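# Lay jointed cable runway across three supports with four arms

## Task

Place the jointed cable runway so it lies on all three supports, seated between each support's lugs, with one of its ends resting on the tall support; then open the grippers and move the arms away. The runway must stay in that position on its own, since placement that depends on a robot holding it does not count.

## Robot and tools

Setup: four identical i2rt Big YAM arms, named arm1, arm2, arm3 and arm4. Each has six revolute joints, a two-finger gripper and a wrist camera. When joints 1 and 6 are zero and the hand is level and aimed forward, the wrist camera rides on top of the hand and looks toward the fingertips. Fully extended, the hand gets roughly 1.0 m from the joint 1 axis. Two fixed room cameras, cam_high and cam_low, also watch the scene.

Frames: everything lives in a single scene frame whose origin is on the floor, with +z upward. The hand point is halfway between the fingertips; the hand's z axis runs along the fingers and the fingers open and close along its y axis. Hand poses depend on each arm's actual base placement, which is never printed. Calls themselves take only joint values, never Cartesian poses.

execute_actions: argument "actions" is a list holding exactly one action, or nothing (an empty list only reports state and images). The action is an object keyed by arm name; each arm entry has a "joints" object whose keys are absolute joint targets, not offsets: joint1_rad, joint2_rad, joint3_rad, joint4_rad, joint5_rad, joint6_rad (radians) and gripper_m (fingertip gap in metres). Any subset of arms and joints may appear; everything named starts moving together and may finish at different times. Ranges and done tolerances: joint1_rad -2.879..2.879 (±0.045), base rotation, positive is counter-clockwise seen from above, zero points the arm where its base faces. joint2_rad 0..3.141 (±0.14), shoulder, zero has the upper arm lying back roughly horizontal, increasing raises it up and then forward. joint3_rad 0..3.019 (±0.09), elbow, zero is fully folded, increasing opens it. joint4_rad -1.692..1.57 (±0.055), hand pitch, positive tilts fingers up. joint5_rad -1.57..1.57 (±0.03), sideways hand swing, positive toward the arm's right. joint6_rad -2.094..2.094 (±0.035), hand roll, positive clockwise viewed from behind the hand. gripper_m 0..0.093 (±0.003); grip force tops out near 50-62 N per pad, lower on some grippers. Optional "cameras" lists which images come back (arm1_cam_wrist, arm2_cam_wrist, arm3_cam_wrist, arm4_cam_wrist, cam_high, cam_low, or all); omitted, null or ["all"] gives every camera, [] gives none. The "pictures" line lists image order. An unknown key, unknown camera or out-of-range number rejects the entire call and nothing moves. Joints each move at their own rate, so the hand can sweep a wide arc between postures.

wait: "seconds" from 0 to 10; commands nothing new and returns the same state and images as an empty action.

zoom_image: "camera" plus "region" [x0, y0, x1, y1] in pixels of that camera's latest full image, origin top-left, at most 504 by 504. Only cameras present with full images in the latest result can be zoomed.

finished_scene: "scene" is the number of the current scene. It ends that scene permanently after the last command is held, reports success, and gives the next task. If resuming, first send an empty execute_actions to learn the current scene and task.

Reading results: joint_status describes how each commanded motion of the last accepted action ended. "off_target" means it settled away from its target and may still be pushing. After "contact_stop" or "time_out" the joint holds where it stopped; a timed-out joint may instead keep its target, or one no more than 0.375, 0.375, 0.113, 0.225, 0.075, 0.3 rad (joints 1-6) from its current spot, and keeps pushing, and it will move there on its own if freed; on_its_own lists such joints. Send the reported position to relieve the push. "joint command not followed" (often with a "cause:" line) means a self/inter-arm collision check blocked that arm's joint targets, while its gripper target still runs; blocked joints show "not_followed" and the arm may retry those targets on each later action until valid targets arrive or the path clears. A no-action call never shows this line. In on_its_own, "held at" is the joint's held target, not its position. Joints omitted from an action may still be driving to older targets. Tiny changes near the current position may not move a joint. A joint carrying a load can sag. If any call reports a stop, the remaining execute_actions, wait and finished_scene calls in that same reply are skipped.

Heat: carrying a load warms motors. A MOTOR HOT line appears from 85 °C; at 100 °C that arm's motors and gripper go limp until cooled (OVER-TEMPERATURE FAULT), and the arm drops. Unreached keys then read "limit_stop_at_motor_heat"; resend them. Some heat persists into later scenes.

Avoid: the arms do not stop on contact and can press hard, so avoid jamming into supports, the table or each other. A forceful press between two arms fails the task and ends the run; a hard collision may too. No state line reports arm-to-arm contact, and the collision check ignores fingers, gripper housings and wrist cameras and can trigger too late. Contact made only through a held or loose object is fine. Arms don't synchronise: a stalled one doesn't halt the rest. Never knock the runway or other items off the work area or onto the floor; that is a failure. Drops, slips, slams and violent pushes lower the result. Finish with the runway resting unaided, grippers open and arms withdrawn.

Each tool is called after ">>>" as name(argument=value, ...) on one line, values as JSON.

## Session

>>> execute_actions(actions=[])

Scene clock: 0.00 s.
arm1.joint_positions: joint1_rad=-0.197 joint2_rad=+0.631 joint3_rad=+1.395 joint4_rad=-1.179 joint5_rad=-0.173 joint6_rad=+0.457 gripper_m=+0.095
arm1.joint_status: not commanded
arm1.hand: x=-0.8667 y=-0.2153 z=+1.5742 quat_wxyz=(-0.519, -0.194, -0.816, -0.165) (m; scene frame)
arm2.joint_positions: joint1_rad=+0.150 joint2_rad=+0.637 joint3_rad=+1.338 joint4_rad=-1.177 joint5_rad=-0.199 joint6_rad=-0.172 gripper_m=+0.094
arm2.joint_status: not commanded
arm2.hand: x=-0.2891 y=-0.4005 z=+1.5549 quat_wxyz=(-0.330, +0.698, -0.492, -0.402) (m; scene frame)
arm3.joint_positions: joint1_rad=-0.032 joint2_rad=+0.560 joint3_rad=+1.365 joint4_rad=-1.394 joint5_rad=+0.169 joint6_rad=-0.116 gripper_m=+0.095
arm3.joint_status: not commanded
arm3.hand: x=+0.1853 y=+0.1209 z=+1.5630 quat_wxyz=(-0.278, -0.578, -0.659, +0.393) (m; scene frame)
arm4.joint_positions: joint1_rad=-0.076 joint2_rad=+0.523 joint3_rad=+1.429 joint4_rad=-1.349 joint5_rad=+0.135 joint6_rad=+0.288 gripper_m=+0.094
arm4.joint_status: not commanded
arm4.hand: x=+0.9407 y=-0.1118 z=+1.5819 quat_wxyz=(-0.009, -0.828, +0.160, +0.537) (m; scene frame)
pictures: arm1_cam_wrist, arm2_cam_wrist, arm3_cam_wrist, arm4_cam_wrist, cam_high, cam_low
Images, in order (width x height): arm1_cam_wrist 616x616, arm2_cam_wrist 616x616, arm3_cam_wrist 616x616, arm4_cam_wrist 616x616, cam_high 896x504, cam_low 896x504.

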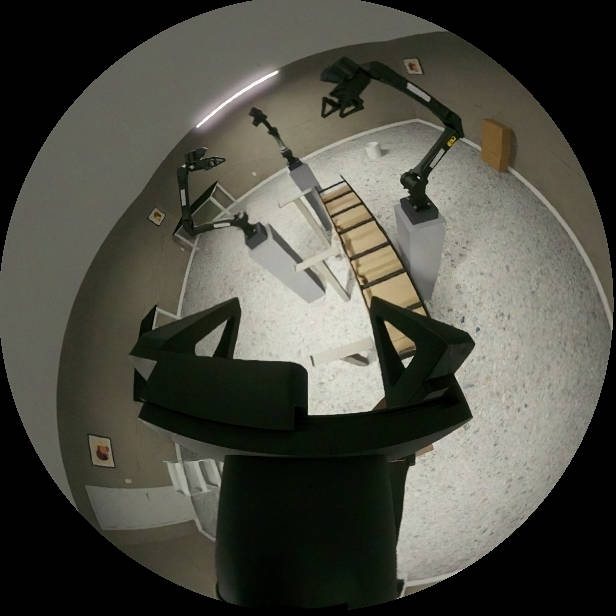

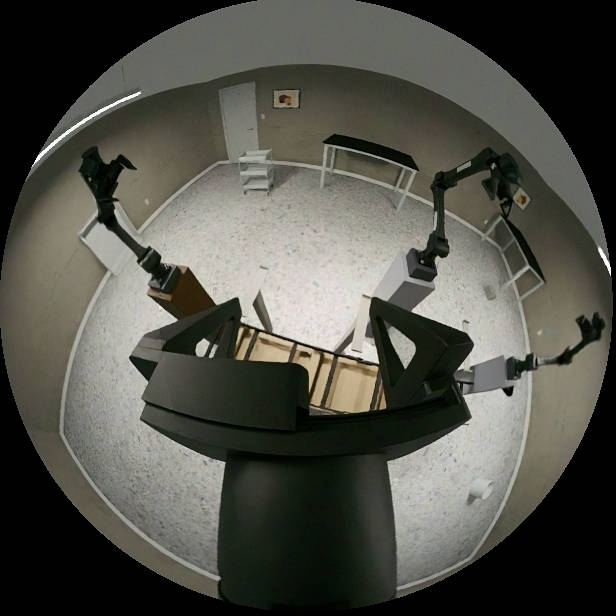

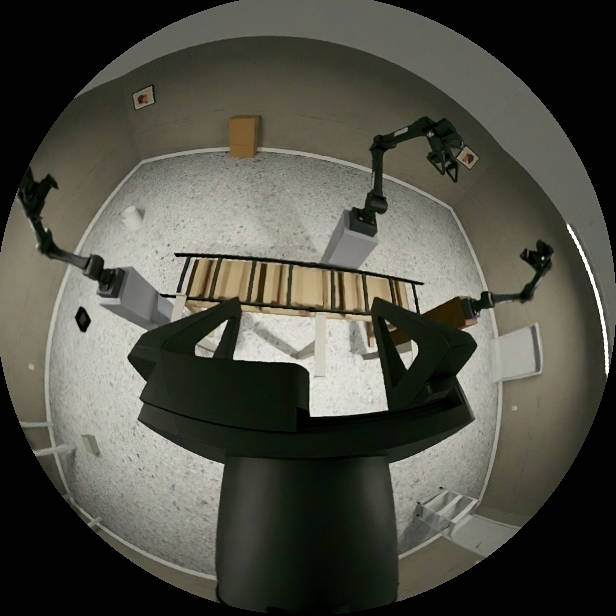

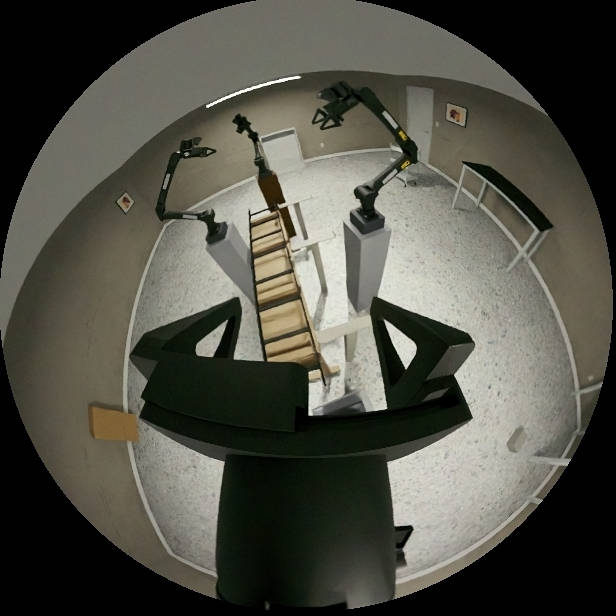

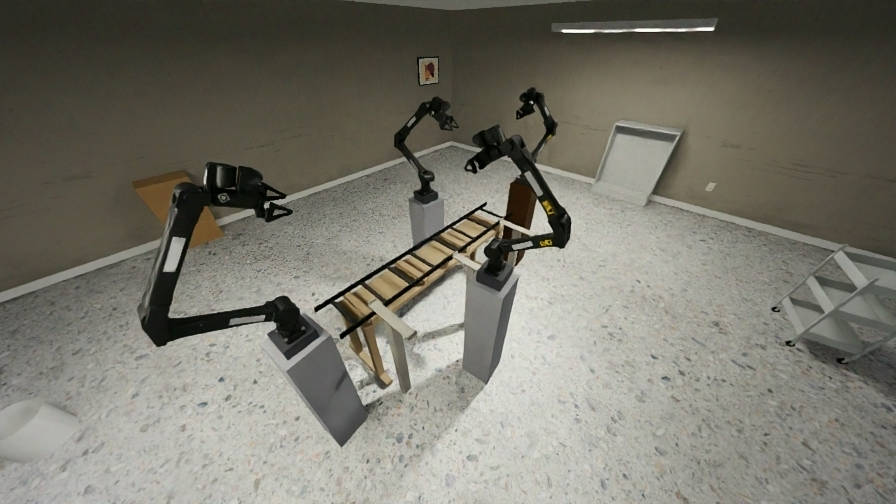

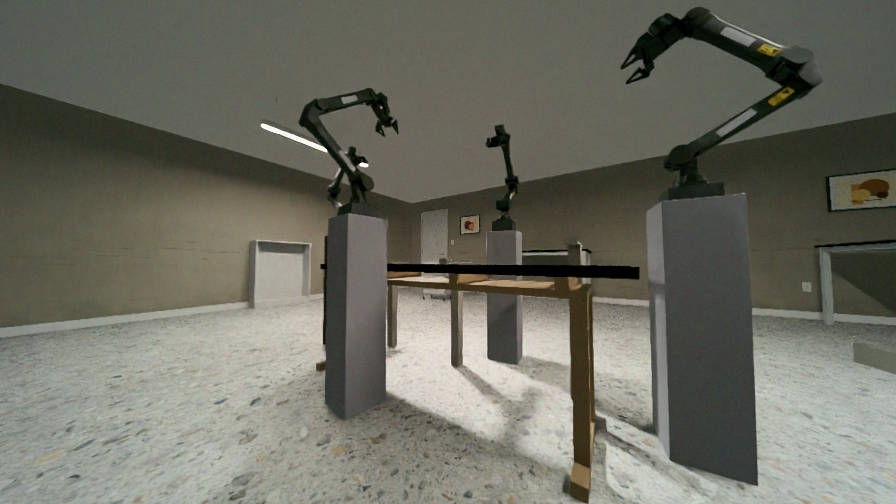

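>>> execute_actions(actions=[{"arm1":{"joints":{"joint1_rad":-0.317,"joint2_rad":2.05,"joint3_rad":1.45,"joint4_rad":-0.9,"joint5_rad":0,"joint6_rad":1.325}},"arm2":{"joints":{"joint1_rad":0.0,"joint2_rad":1.75,"joint3_rad":0.75,"joint4_rad":-0.55,"joint5_rad":0,"joint6_rad":-0.39}},"arm3":{"joints":{"joint1_rad":-0.1,"joint2_rad":2.2,"joint3_rad":1.63,"joint4_rad":-0.98,"joint5_rad":0,"joint6_rad":-0.09}},"arm4":{"joints":{"joint1_rad":0.317,"joint2_rad":2.08,"joint3_rad":1.5,"joint4_rad":-0.93,"joint5_rad":0,"joint6_rad":-1.19}}}], cameras=["cam_low"])

>>> execute_actions(actions=[{"arm1":{"joints":{"joint2_rad":2.40,"joint3_rad":1.51,"joint4_rad":-0.645}},"arm2":{"joints":{"joint1_rad":-0.285,"joint2_rad":2.2,"joint3_rad":0.59,"joint4_rad":0.06}},"arm3":{"joints":{"joint1_rad":-0.225,"joint2_rad":2.53,"joint3_rad":1.63,"joint4_rad":-0.635}},"arm4":{"joints":{"joint2_rad":2.44,"joint3_rad":1.555,"joint4_rad":-0.655}}}])

Scene clock: 10.00 s.
arm1.joint_positions: joint1_rad=-0.310 joint2_rad=+2.057 joint3_rad=+1.422 joint4_rad=-0.907 joint5_rad=-0.003 joint6_rad=+1.314 gripper_m=+0.095
arm1.joint_status: all done
arm1.hand: x=-0.5719 y=-0.3403 z=+0.9565 quat_wxyz=(-0.005, -0.698, -0.717, -0.008) (m; scene frame)
arm2.joint_positions: joint1_rad=+0.005 joint2_rad=+1.739 joint3_rad=+0.743 joint4_rad=-0.564 joint5_rad=-0.002 joint6_rad=-0.381 gripper_m=+0.094
arm2.joint_status: all done
arm2.hand: x=-0.2042 y=-0.3103 z=+0.9344 quat_wxyz=(-0.001, +0.800, -0.600, +0.002) (m; scene frame)
arm3.joint_positions: joint1_rad=-0.088 joint2_rad=+2.197 joint3_rad=+1.620 joint4_rad=-0.981 joint5_rad=+0.004 joint6_rad=-0.098 gripper_m=+0.095
arm3.joint_status: all done
arm3.hand: x=+0.2167 y=-0.3019 z=+0.9829 quat_wxyz=(-0.005, -0.655, -0.756, +0.013) (m; scene frame)
arm4.joint_positions: joint1_rad=+0.309 joint2_rad=+2.075 joint3_rad=+1.489 joint4_rad=-0.939 joint5_rad=+0.001 joint6_rad=-1.174 gripper_m=+0.094
arm4.joint_status: all done
arm4.hand: x=+0.5706 y=-0.3418 z=+0.9754 quat_wxyz=(+0.015, -0.717, -0.696, +0.015) (m; scene frame)
pictures: cam_low
Images, in order (width x height): cam_low 896x504.

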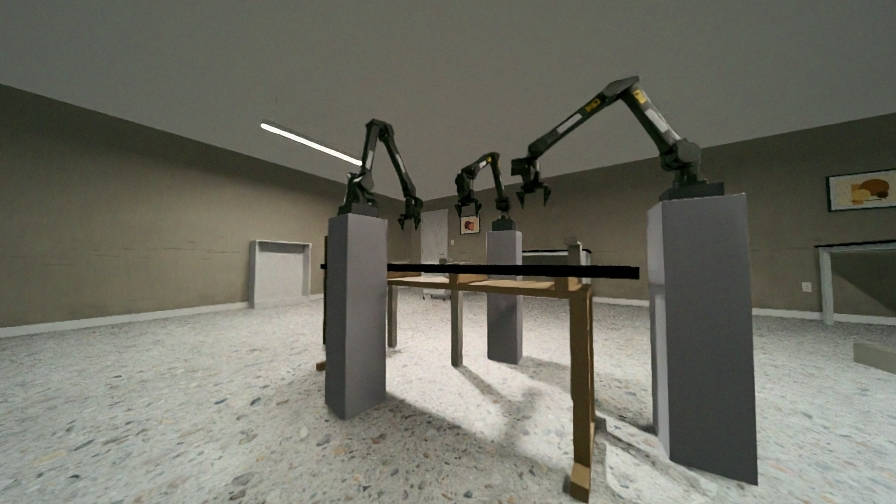

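Scene clock: 11.43 s.
arm1.joint_positions: joint1_rad=-0.310 joint2_rad=+2.424 joint3_rad=+1.495 joint4_rad=-0.655 joint5_rad=-0.003 joint6_rad=+1.315 gripper_m=+0.095
arm1.joint_status: all done
arm1.hand: x=-0.5708 y=-0.3397 z=+0.7714 quat_wxyz=(+0.014, -0.698, -0.716, +0.004) (m; scene frame)
arm2.joint_positions: joint1_rad=-0.287 joint2_rad=+2.187 joint3_rad=+0.588 joint4_rad=+0.046 joint5_rad=+0.000 joint6_rad=-0.382 gripper_m=+0.094
arm2.joint_status: all done
arm2.hand: x=-0.1284 y=-0.4053 z=+0.7825 quat_wxyz=(-0.006, +0.704, -0.710, +0.003) (m; scene frame)
arm3.joint_positions: joint1_rad=-0.237 joint2_rad=+2.539 joint3_rad=+1.615 joint4_rad=-0.646 joint5_rad=+0.001 joint6_rad=-0.096 gripper_m=+0.095
arm3.joint_status: all done
arm3.hand: x=+0.1251 y=-0.2827 z=+0.7784 quat_wxyz=(-0.002, -0.710, -0.704, +0.008) (m; scene frame)
arm4.joint_positions: joint1_rad=+0.309 joint2_rad=+2.438 joint3_rad=+1.536 joint4_rad=-0.671 joint5_rad=+0.001 joint6_rad=-1.175 gripper_m=+0.094
arm4.joint_status: all done
arm4.hand: x=+0.5737 y=-0.3378 z=+0.7811 quat_wxyz=(+0.005, -0.717, -0.697, -0.007) (m; scene frame)
pictures: arm1_cam_wrist, arm2_cam_wrist, arm3_cam_wrist, arm4_cam_wrist, cam_high, cam_low
Images, in order (width x height): arm1_cam_wrist 616x616, arm2_cam_wrist 616x616, arm3_cam_wrist 616x616, arm4_cam_wrist 616x616, cam_high 896x504, cam_low 896x504.

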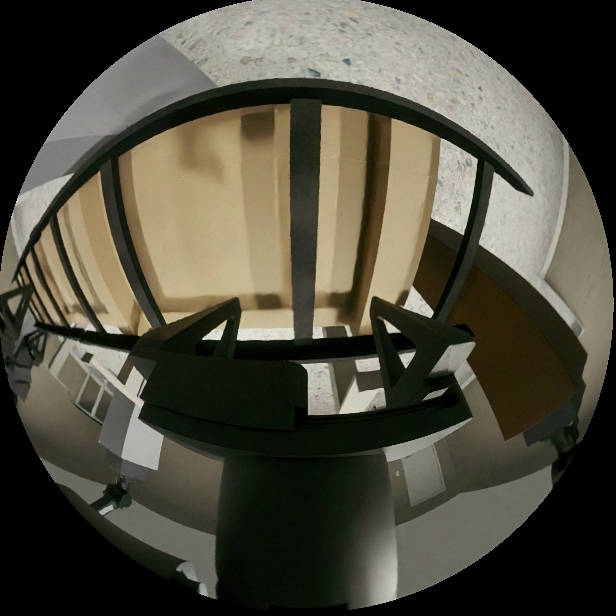

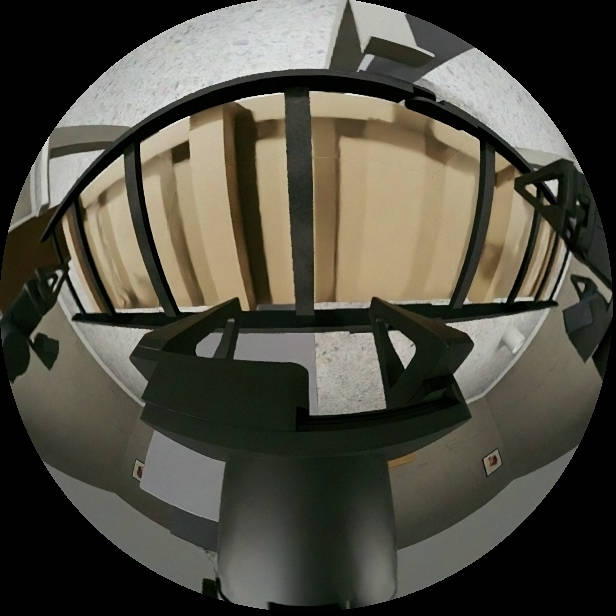

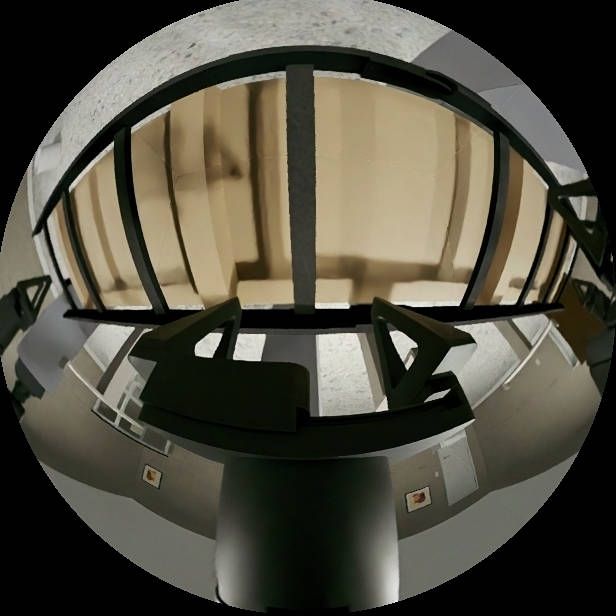

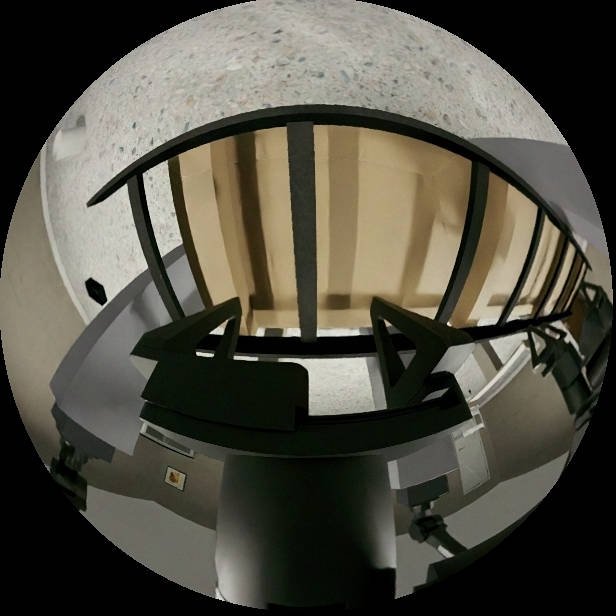

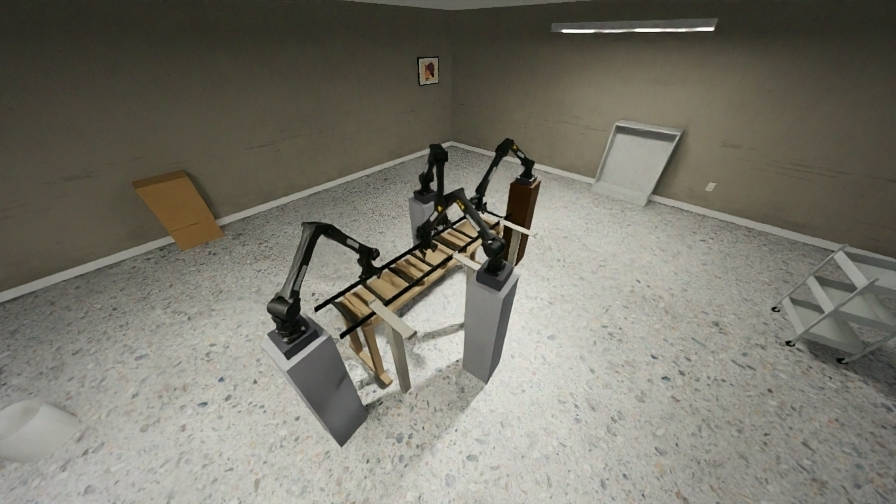

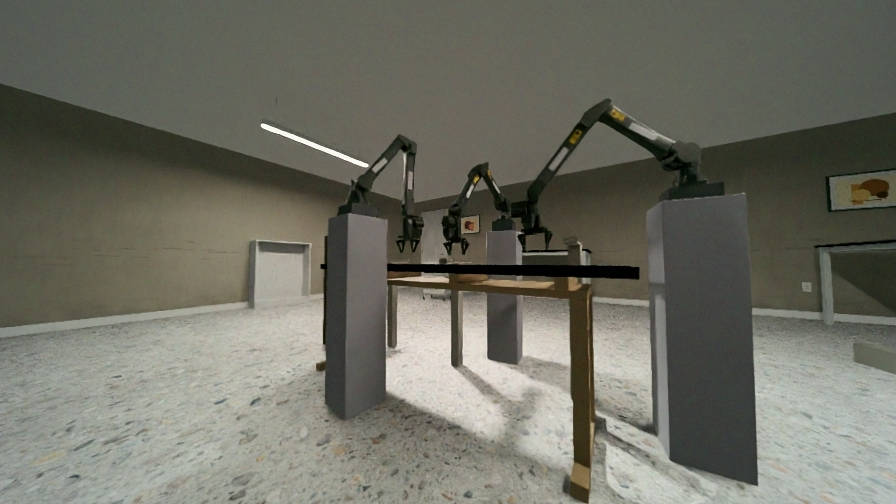

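>>> execute_actions(actions=[])

Scene clock: 31.03 s.
arm1.joint_positions: joint1_rad=-0.310 joint2_rad=+2.424 joint3_rad=+1.495 joint4_rad=-0.655 joint5_rad=-0.003 joint6_rad=+1.315 gripper_m=+0.095
arm1.joint_status: all done
arm1.hand: x=-0.5708 y=-0.3397 z=+0.7714 quat_wxyz=(+0.014, -0.698, -0.716, +0.004) (m; scene frame)
arm2.joint_positions: joint1_rad=-0.287 joint2_rad=+2.187 joint3_rad=+0.588 joint4_rad=+0.046 joint5_rad=+0.000 joint6_rad=-0.382 gripper_m=+0.094
arm2.joint_status: all done
arm2.hand: x=-0.1284 y=-0.4053 z=+0.7825 quat_wxyz=(-0.006, +0.704, -0.710, +0.003) (m; scene frame)
arm3.joint_positions: joint1_rad=-0.237 joint2_rad=+2.539 joint3_rad=+1.615 joint4_rad=-0.646 joint5_rad=+0.001 joint6_rad=-0.096 gripper_m=+0.095
arm3.joint_status: all done
arm3.hand: x=+0.1251 y=-0.2827 z=+0.7784 quat_wxyz=(-0.002, -0.710, -0.704, +0.008) (m; scene frame)
arm4.joint_positions: joint1_rad=+0.309 joint2_rad=+2.438 joint3_rad=+1.536 joint4_rad=-0.671 joint5_rad=+0.001 joint6_rad=-1.175 gripper_m=+0.094
arm4.joint_status: all done
arm4.hand: x=+0.5737 y=-0.3378 z=+0.7811 quat_wxyz=(+0.005, -0.717, -0.697, -0.007) (m; scene frame)
pictures: arm1_cam_wrist, arm2_cam_wrist, arm3_cam_wrist, arm4_cam_wrist, cam_high, cam_low
Images, in order (width x height): arm1_cam_wrist 616x616, arm2_cam_wrist 616x616, arm3_cam_wrist 616x616, arm4_cam_wrist 616x616, cam_high 896x504, cam_low 896x504.

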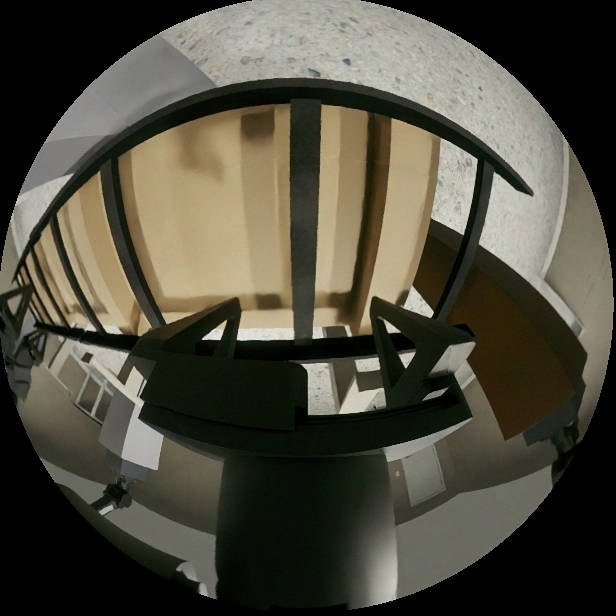

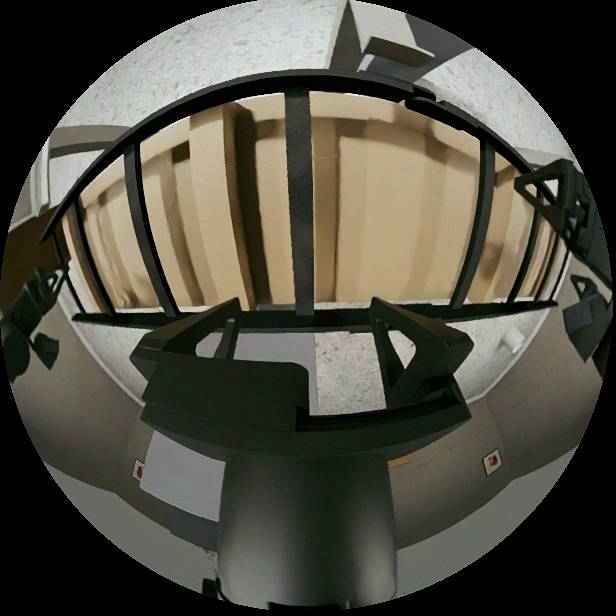

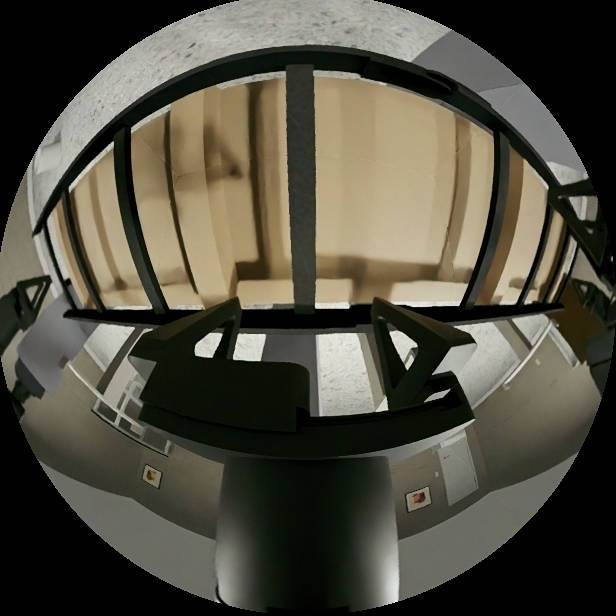

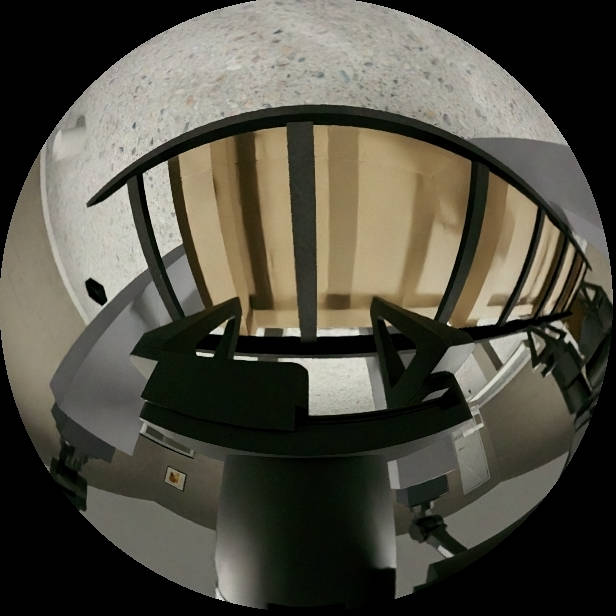

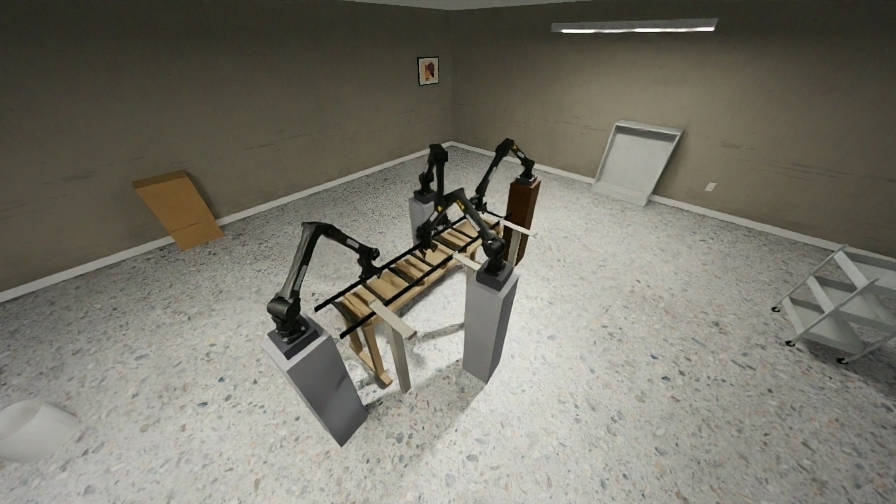

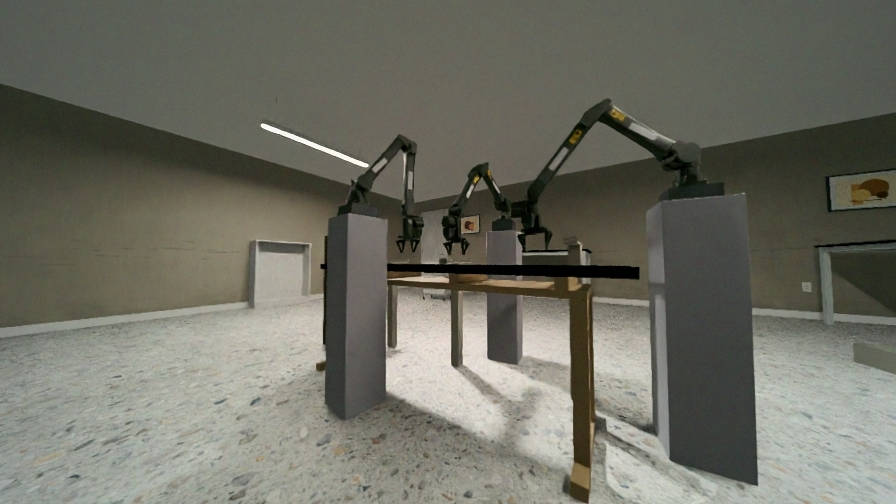

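>>> execute_actions(actions=[{"arm1":{"joints":{"joint1_rad":-0.325,"joint2_rad":2.55,"joint3_rad":1.555,"joint4_rad":-0.535,"joint6_rad":1.32}},"arm2":{"joints":{"joint1_rad":-0.272,"joint2_rad":2.455,"joint3_rad":0.68,"joint4_rad":0.225,"joint6_rad":-0.375}},"arm3":{"joints":{"joint1_rad":-0.226,"joint2_rad":2.678,"joint3_rad":1.71,"joint4_rad":-0.568}},"arm4":{"joints":{"joint1_rad":0.317,"joint2_rad":2.582,"joint3_rad":1.592,"joint4_rad":-0.555,"joint6_rad":-1.188}}}], cameras=["arm1_cam_wrist","arm2_cam_wrist","arm3_cam_wrist","arm4_cam_wrist"])

Scene clock: 35.90 s.
arm1.joint_positions: joint1_rad=-0.312 joint2_rad=+2.566 joint3_rad=+1.539 joint4_rad=-0.544 joint5_rad=-0.003 joint6_rad=+1.315 gripper_m=+0.095
arm1.joint_status: all done
arm1.hand: x=-0.5749 y=-0.3395 z=+0.7018 quat_wxyz=(+0.008, -0.699, -0.715, +0.000) (m; scene frame)
arm2.joint_positions: joint1_rad=-0.284 joint2_rad=+2.452 joint3_rad=+0.681 joint4_rad=+0.212 joint5_rad=+0.000 joint6_rad=-0.382 gripper_m=+0.094
arm2.joint_status: all done
arm2.hand: x=-0.1309 y=-0.4110 z=+0.7087 quat_wxyz=(-0.003, +0.705, -0.709, +0.004) (m; scene frame)
arm3.joint_positions: joint1_rad=-0.237 joint2_rad=+2.681 joint3_rad=+1.691 joint4_rad=-0.574 joint5_rad=+0.001 joint6_rad=-0.096 gripper_m=+0.095
arm3.joint_status: all done
arm3.hand: x=+0.1246 y=-0.2836 z=+0.7126 quat_wxyz=(-0.004, -0.710, -0.704, +0.010) (m; scene frame)
arm4.joint_positions: joint1_rad=+0.309 joint2_rad=+2.582 joint3_rad=+1.585 joint4_rad=-0.568 joint5_rad=+0.001 joint6_rad=-1.175 gripper_m=+0.094
arm4.joint_status: all done
arm4.hand: x=+0.5767 y=-0.3356 z=+0.7104 quat_wxyz=(+0.007, -0.717, -0.697, -0.003) (m; scene frame)
pictures: arm1_cam_wrist, arm2_cam_wrist, arm3_cam_wrist, arm4_cam_wrist
Images, in order (width x height): arm1_cam_wrist 616x616, arm2_cam_wrist 616x616, arm3_cam_wrist 616x616, arm4_cam_wrist 616x616.

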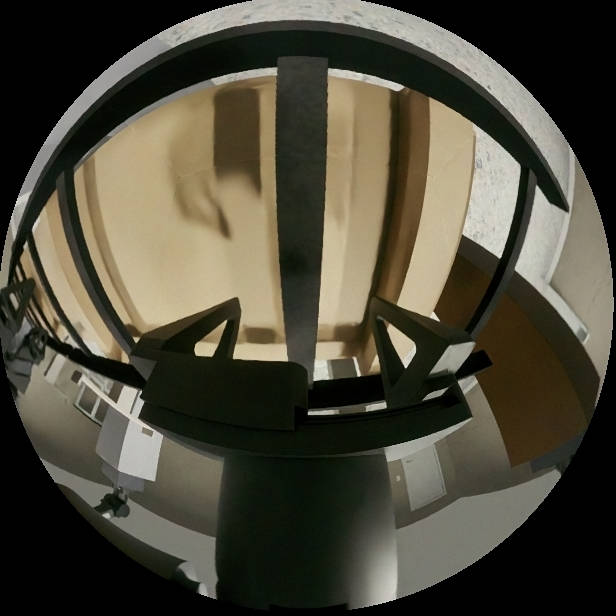

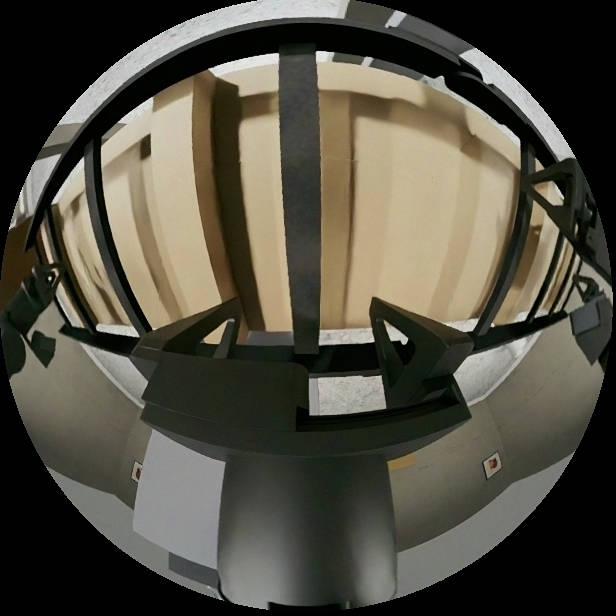

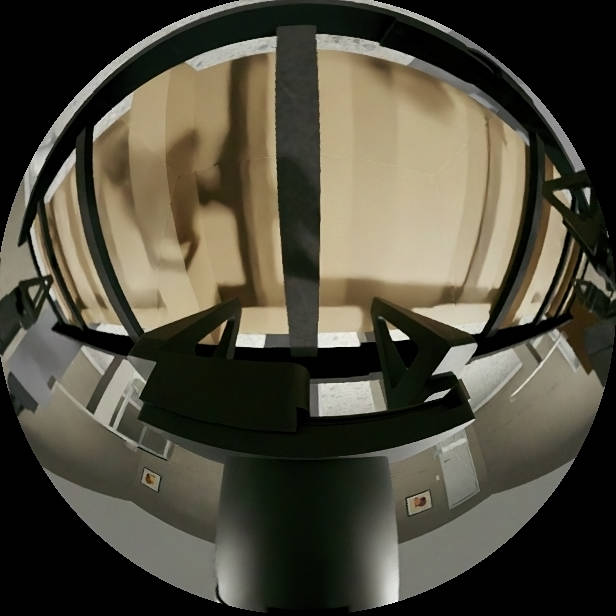

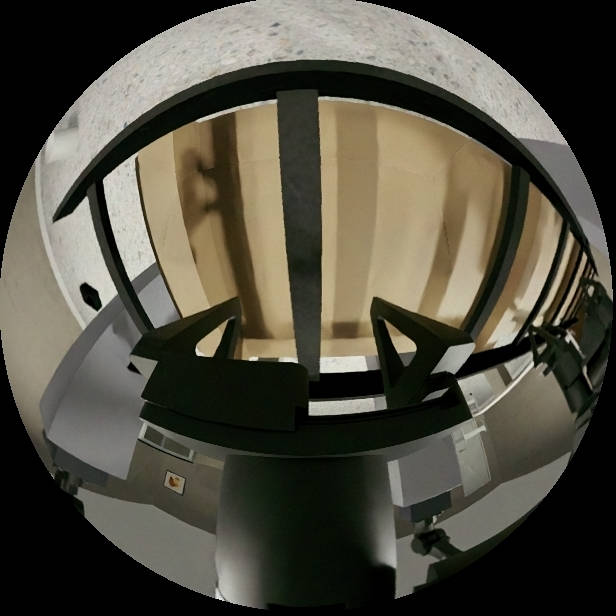

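>>> execute_actions(actions=[{"arm1":{"joints":{"joint1_rad":-0.345,"joint2_rad":2.628,"joint3_rad":1.604,"joint4_rad":-0.52,"joint6_rad":1.31}},"arm2":{"joints":{"joint1_rad":-0.262,"joint2_rad":2.57,"joint3_rad":0.742,"joint4_rad":0.281,"joint6_rad":-0.375}},"arm3":{"joints":{"joint1_rad":-0.215,"joint2_rad":2.78,"joint3_rad":1.768,"joint4_rad":-0.54}},"arm4":{"joints":{"joint1_rad":0.322,"joint2_rad":2.68,"joint3_rad":1.635,"joint4_rad":-0.517,"joint6_rad":-1.188}}}], cameras=["arm1_cam_wrist","arm2_cam_wrist","arm3_cam_wrist","arm4_cam_wrist"])

Scene clock: 44.60 s.
arm1.joint_positions: joint1_rad=-0.339 joint2_rad=+2.626 joint3_rad=+1.580 joint4_rad=-0.528 joint5_rad=-0.003 joint6_rad=+1.315 gripper_m=+0.095
arm1.joint_status: all done
arm1.hand: x=-0.5780 y=-0.3546 z=+0.6761 quat_wxyz=(+0.009, -0.708, -0.706, +0.001) (m; scene frame)
arm2.joint_positions: joint1_rad=-0.273 joint2_rad=+2.559 joint3_rad=+0.746 joint4_rad=+0.271 joint5_rad=+0.000 joint6_rad=-0.382 gripper_m=+0.094
arm2.joint_status: all done
arm2.hand: x=-0.1311 y=-0.4032 z=+0.6754 quat_wxyz=(-0.011, +0.709, -0.705, +0.000) (m; scene frame)
arm3.joint_positions: joint1_rad=-0.228 joint2_rad=+2.775 joint3_rad=+1.745 joint4_rad=-0.547 joint5_rad=+0.001 joint6_rad=-0.096 gripper_m=+0.095
arm3.joint_status: all done
arm3.hand: x=+0.1300 y=-0.2767 z=+0.6690 quat_wxyz=(+0.000, -0.707, -0.707, +0.005) (m; scene frame)
arm4.joint_positions: joint1_rad=+0.309 joint2_rad=+2.668 joint3_rad=+1.624 joint4_rad=-0.528 joint5_rad=+0.001 joint6_rad=-1.175 gripper_m=+0.094
arm4.joint_status: all done
arm4.hand: x=+0.5826 y=-0.3327 z=+0.6698 quat_wxyz=(+0.005, -0.717, -0.697, -0.007) (m; scene frame)
pictures: arm1_cam_wrist, arm2_cam_wrist, arm3_cam_wrist, arm4_cam_wrist
Images, in order (width x height): arm1_cam_wrist 616x616, arm2_cam_wrist 616x616, arm3_cam_wrist 616x616, arm4_cam_wrist 616x616.

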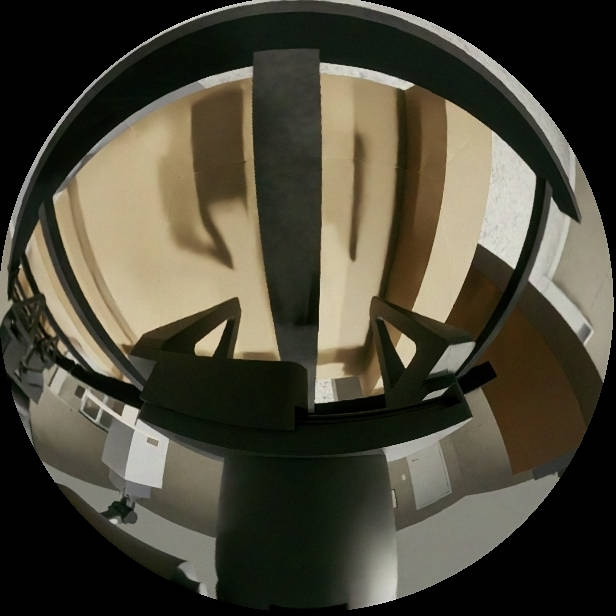

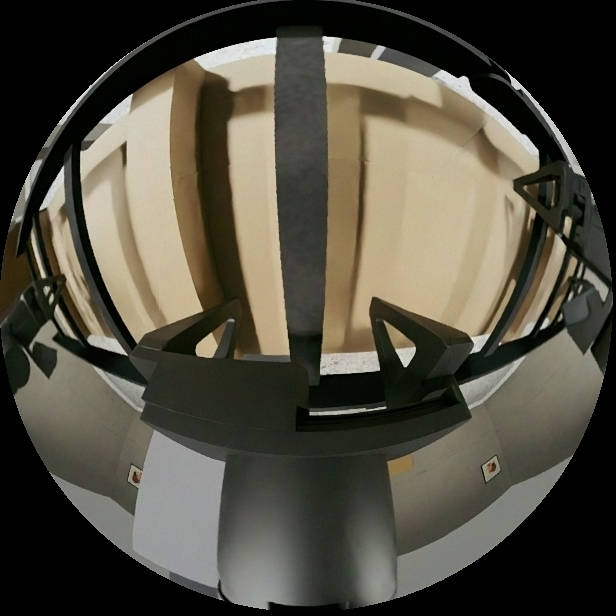

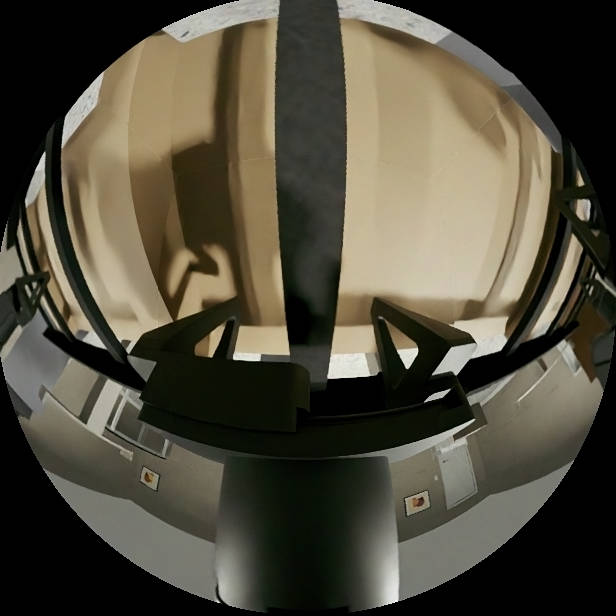

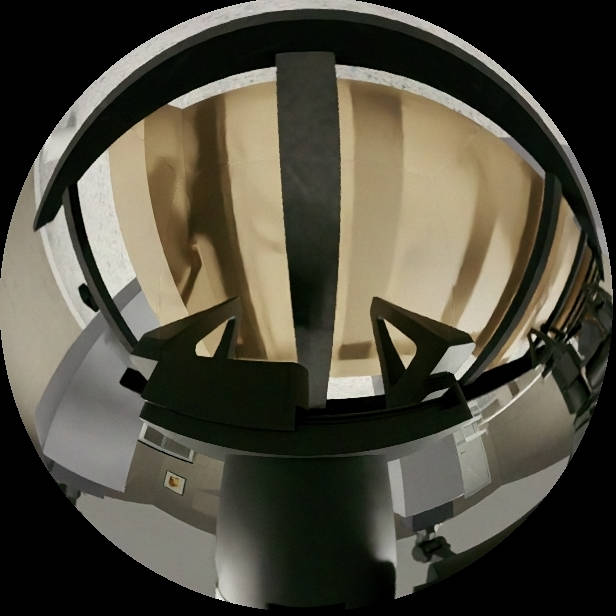

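>>> execute_actions(actions=[{"arm1":{"joints":{"joint2_rad":2.64,"joint3_rad":1.63,"joint4_rad":-0.55,"gripper_m":0}},"arm2":{"joints":{"joint2_rad":2.61,"joint3_rad":0.775,"joint4_rad":0.302,"gripper_m":0}},"arm3":{"joints":{"gripper_m":0}},"arm4":{"joints":{"joint3_rad":1.62,"gripper_m":0}}}], cameras=["arm1_cam_wrist","arm2_cam_wrist","cam_low"])

>>> zoom_image(camera="cam_low", region=[380,200,620,300])

Scene clock: 54.77 s.
arm1.joint_positions: joint1_rad=-0.339 joint2_rad=+2.631 joint3_rad=+1.600 joint4_rad=-0.540 joint5_rad=-0.004 joint6_rad=+1.306 gripper_m=+0.025
arm1.joint_status: gripper_m off_target (ended at +0.025, target +0.000); the others done
arm1.hand: x=-0.5719 y=-0.3561 z=+0.6771 quat_wxyz=(+0.008, -0.705, -0.709, +0.000) (m; scene frame)
arm2.joint_positions: joint1_rad=-0.268 joint2_rad=+2.585 joint3_rad=+0.770 joint4_rad=+0.290 joint5_rad=-0.008 joint6_rad=-0.385 gripper_m=+0.024
arm2.joint_status: gripper_m off_target (ended at +0.024, target +0.000); the others done
arm2.hand: x=-0.1310 y=-0.3956 z=+0.6664 quat_wxyz=(-0.017, +0.712, -0.701, -0.007) (m; scene frame)
arm3.joint_positions: joint1_rad=-0.228 joint2_rad=+2.775 joint3_rad=+1.745 joint4_rad=-0.545 joint5_rad=+0.009 joint6_rad=-0.103 gripper_m=+0.024
arm3.joint_status: gripper_m off_target (ended at +0.024, target +0.000)
arm3.hand: x=+0.1286 y=-0.2771 z=+0.6690 quat_wxyz=(+0.003, -0.704, -0.710, +0.009) (m; scene frame)
arm4.joint_positions: joint1_rad=+0.309 joint2_rad=+2.669 joint3_rad=+1.627 joint4_rad=-0.517 joint5_rad=+0.006 joint6_rad=-1.196 gripper_m=+0.024
arm4.joint_status: gripper_m off_target (ended at +0.024, target +0.000); the others done
arm4.hand: x=+0.5786 y=-0.3335 z=+0.6701 quat_wxyz=(+0.010, -0.710, -0.704, -0.002) (m; scene frame)
pictures: arm1_cam_wrist, arm2_cam_wrist, cam_low
Images, in order (width x height): arm1_cam_wrist 616x616, arm2_cam_wrist 616x616, cam_low 896x504.

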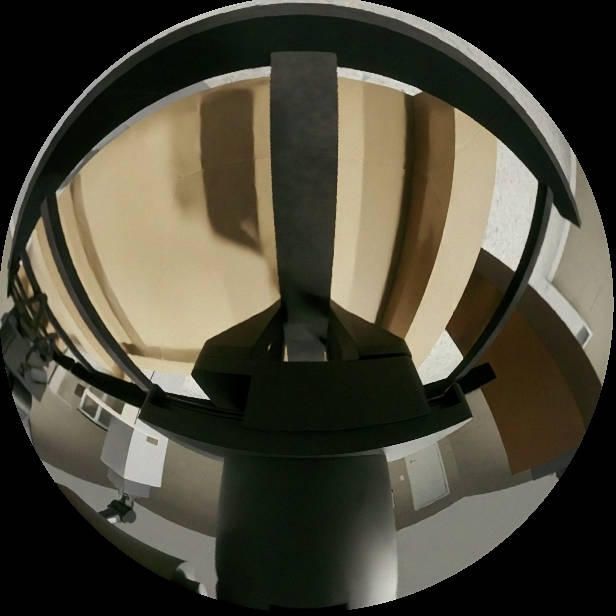

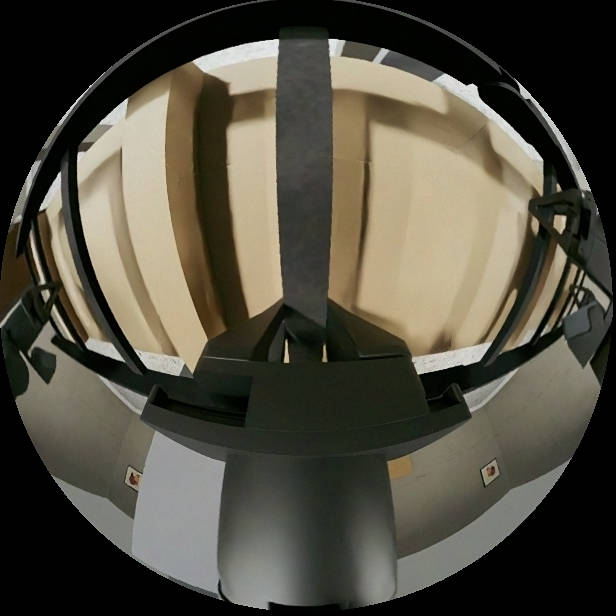

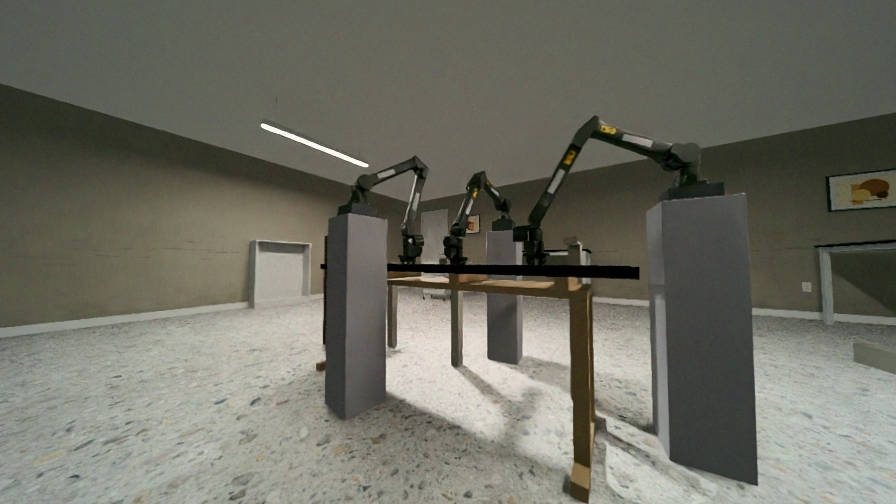

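Region (380, 200, 620, 300) of cam_low's 896x504 image, scaled by 2.100, with more detail than that image has; it fills the top 210 rows of this view, and the rest is white.

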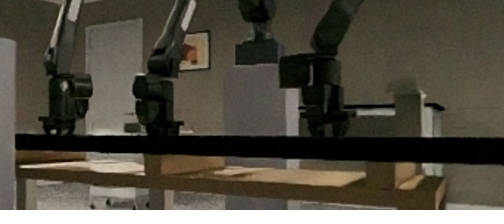

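>>> zoom_image(camera="arm2_cam_wrist", region=[240,260,380,400])

>>> zoom_image(camera="arm1_cam_wrist", region=[240,260,380,400])

Region (240, 260, 380, 400) of arm2_cam_wrist's 616x616 image, scaled by 3.600, with more detail than that image has.

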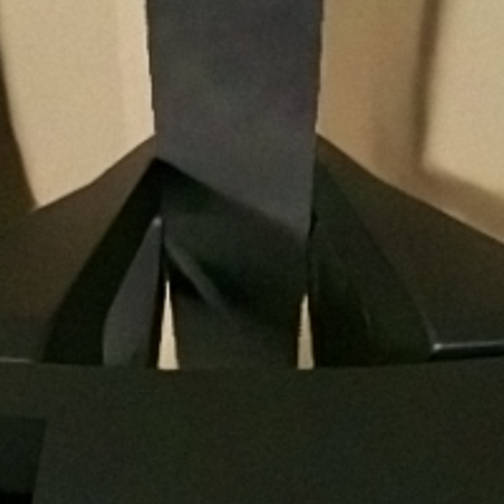

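Region (240, 260, 380, 400) of arm1_cam_wrist's 616x616 image, scaled by 3.600, with more detail than that image has.

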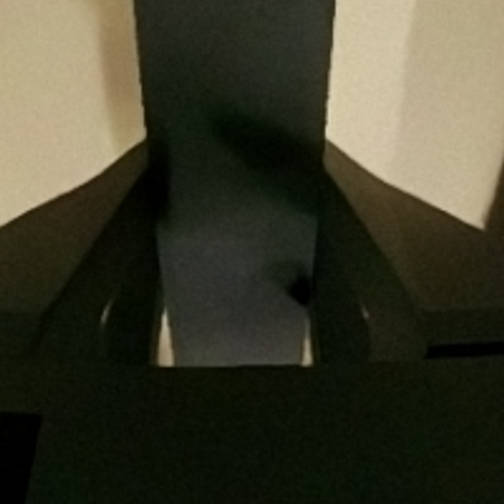

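>>> execute_actions(actions=[{"arm1":{"joints":{"joint2_rad":2.35,"joint3_rad":1.492,"joint4_rad":-0.69}},"arm2":{"joints":{"joint2_rad":2.18,"joint3_rad":0.59,"joint4_rad":0.045}},"arm3":{"joints":{"joint2_rad":2.515,"joint3_rad":1.63,"joint4_rad":-0.66}},"arm4":{"joints":{"joint2_rad":2.37,"joint3_rad":1.525,"joint4_rad":-0.66}}}], cameras=[])

Scene clock: 62.80 s.
arm1.joint_positions: joint1_rad=-0.341 joint2_rad=+2.429 joint3_rad=+1.496 joint4_rad=-0.638 joint5_rad=-0.004 joint6_rad=+1.305 gripper_m=+0.025
arm1.joint_status: all done
arm1.hand: x=-0.5721 y=-0.3576 z=+0.7687 quat_wxyz=(+0.008, -0.705, -0.709, +0.000) (m; scene frame)
arm2.joint_positions: joint1_rad=-0.263 joint2_rad=+2.237 joint3_rad=+0.616 joint4_rad=+0.072 joint5_rad=+0.016 joint6_rad=-0.382 gripper_m=+0.024
arm2.joint_status: all done
arm2.hand: x=-0.1301 y=-0.3978 z=+0.7689 quat_wxyz=(-0.011, +0.713, -0.701, +0.009) (m; scene frame)
arm3.joint_positions: joint1_rad=-0.226 joint2_rad=+2.557 joint3_rad=+1.621 joint4_rad=-0.647 joint5_rad=+0.015 joint6_rad=-0.099 gripper_m=+0.024
arm3.joint_status: all done
arm3.hand: x=+0.1294 y=-0.2796 z=+0.7693 quat_wxyz=(+0.007, -0.705, -0.709, +0.008) (m; scene frame)
arm4.joint_positions: joint1_rad=+0.317 joint2_rad=+2.466 joint3_rad=+1.520 joint4_rad=-0.606 joint5_rad=+0.010 joint6_rad=-1.191 gripper_m=+0.024
arm4.joint_status: all done
arm4.hand: x=+0.5776 y=-0.3397 z=+0.7620 quat_wxyz=(+0.013, -0.709, -0.705, +0.001) (m; scene frame)
pictures: none
No camera images: the call's "cameras" was empty. Leave "cameras" out to get every camera's image.


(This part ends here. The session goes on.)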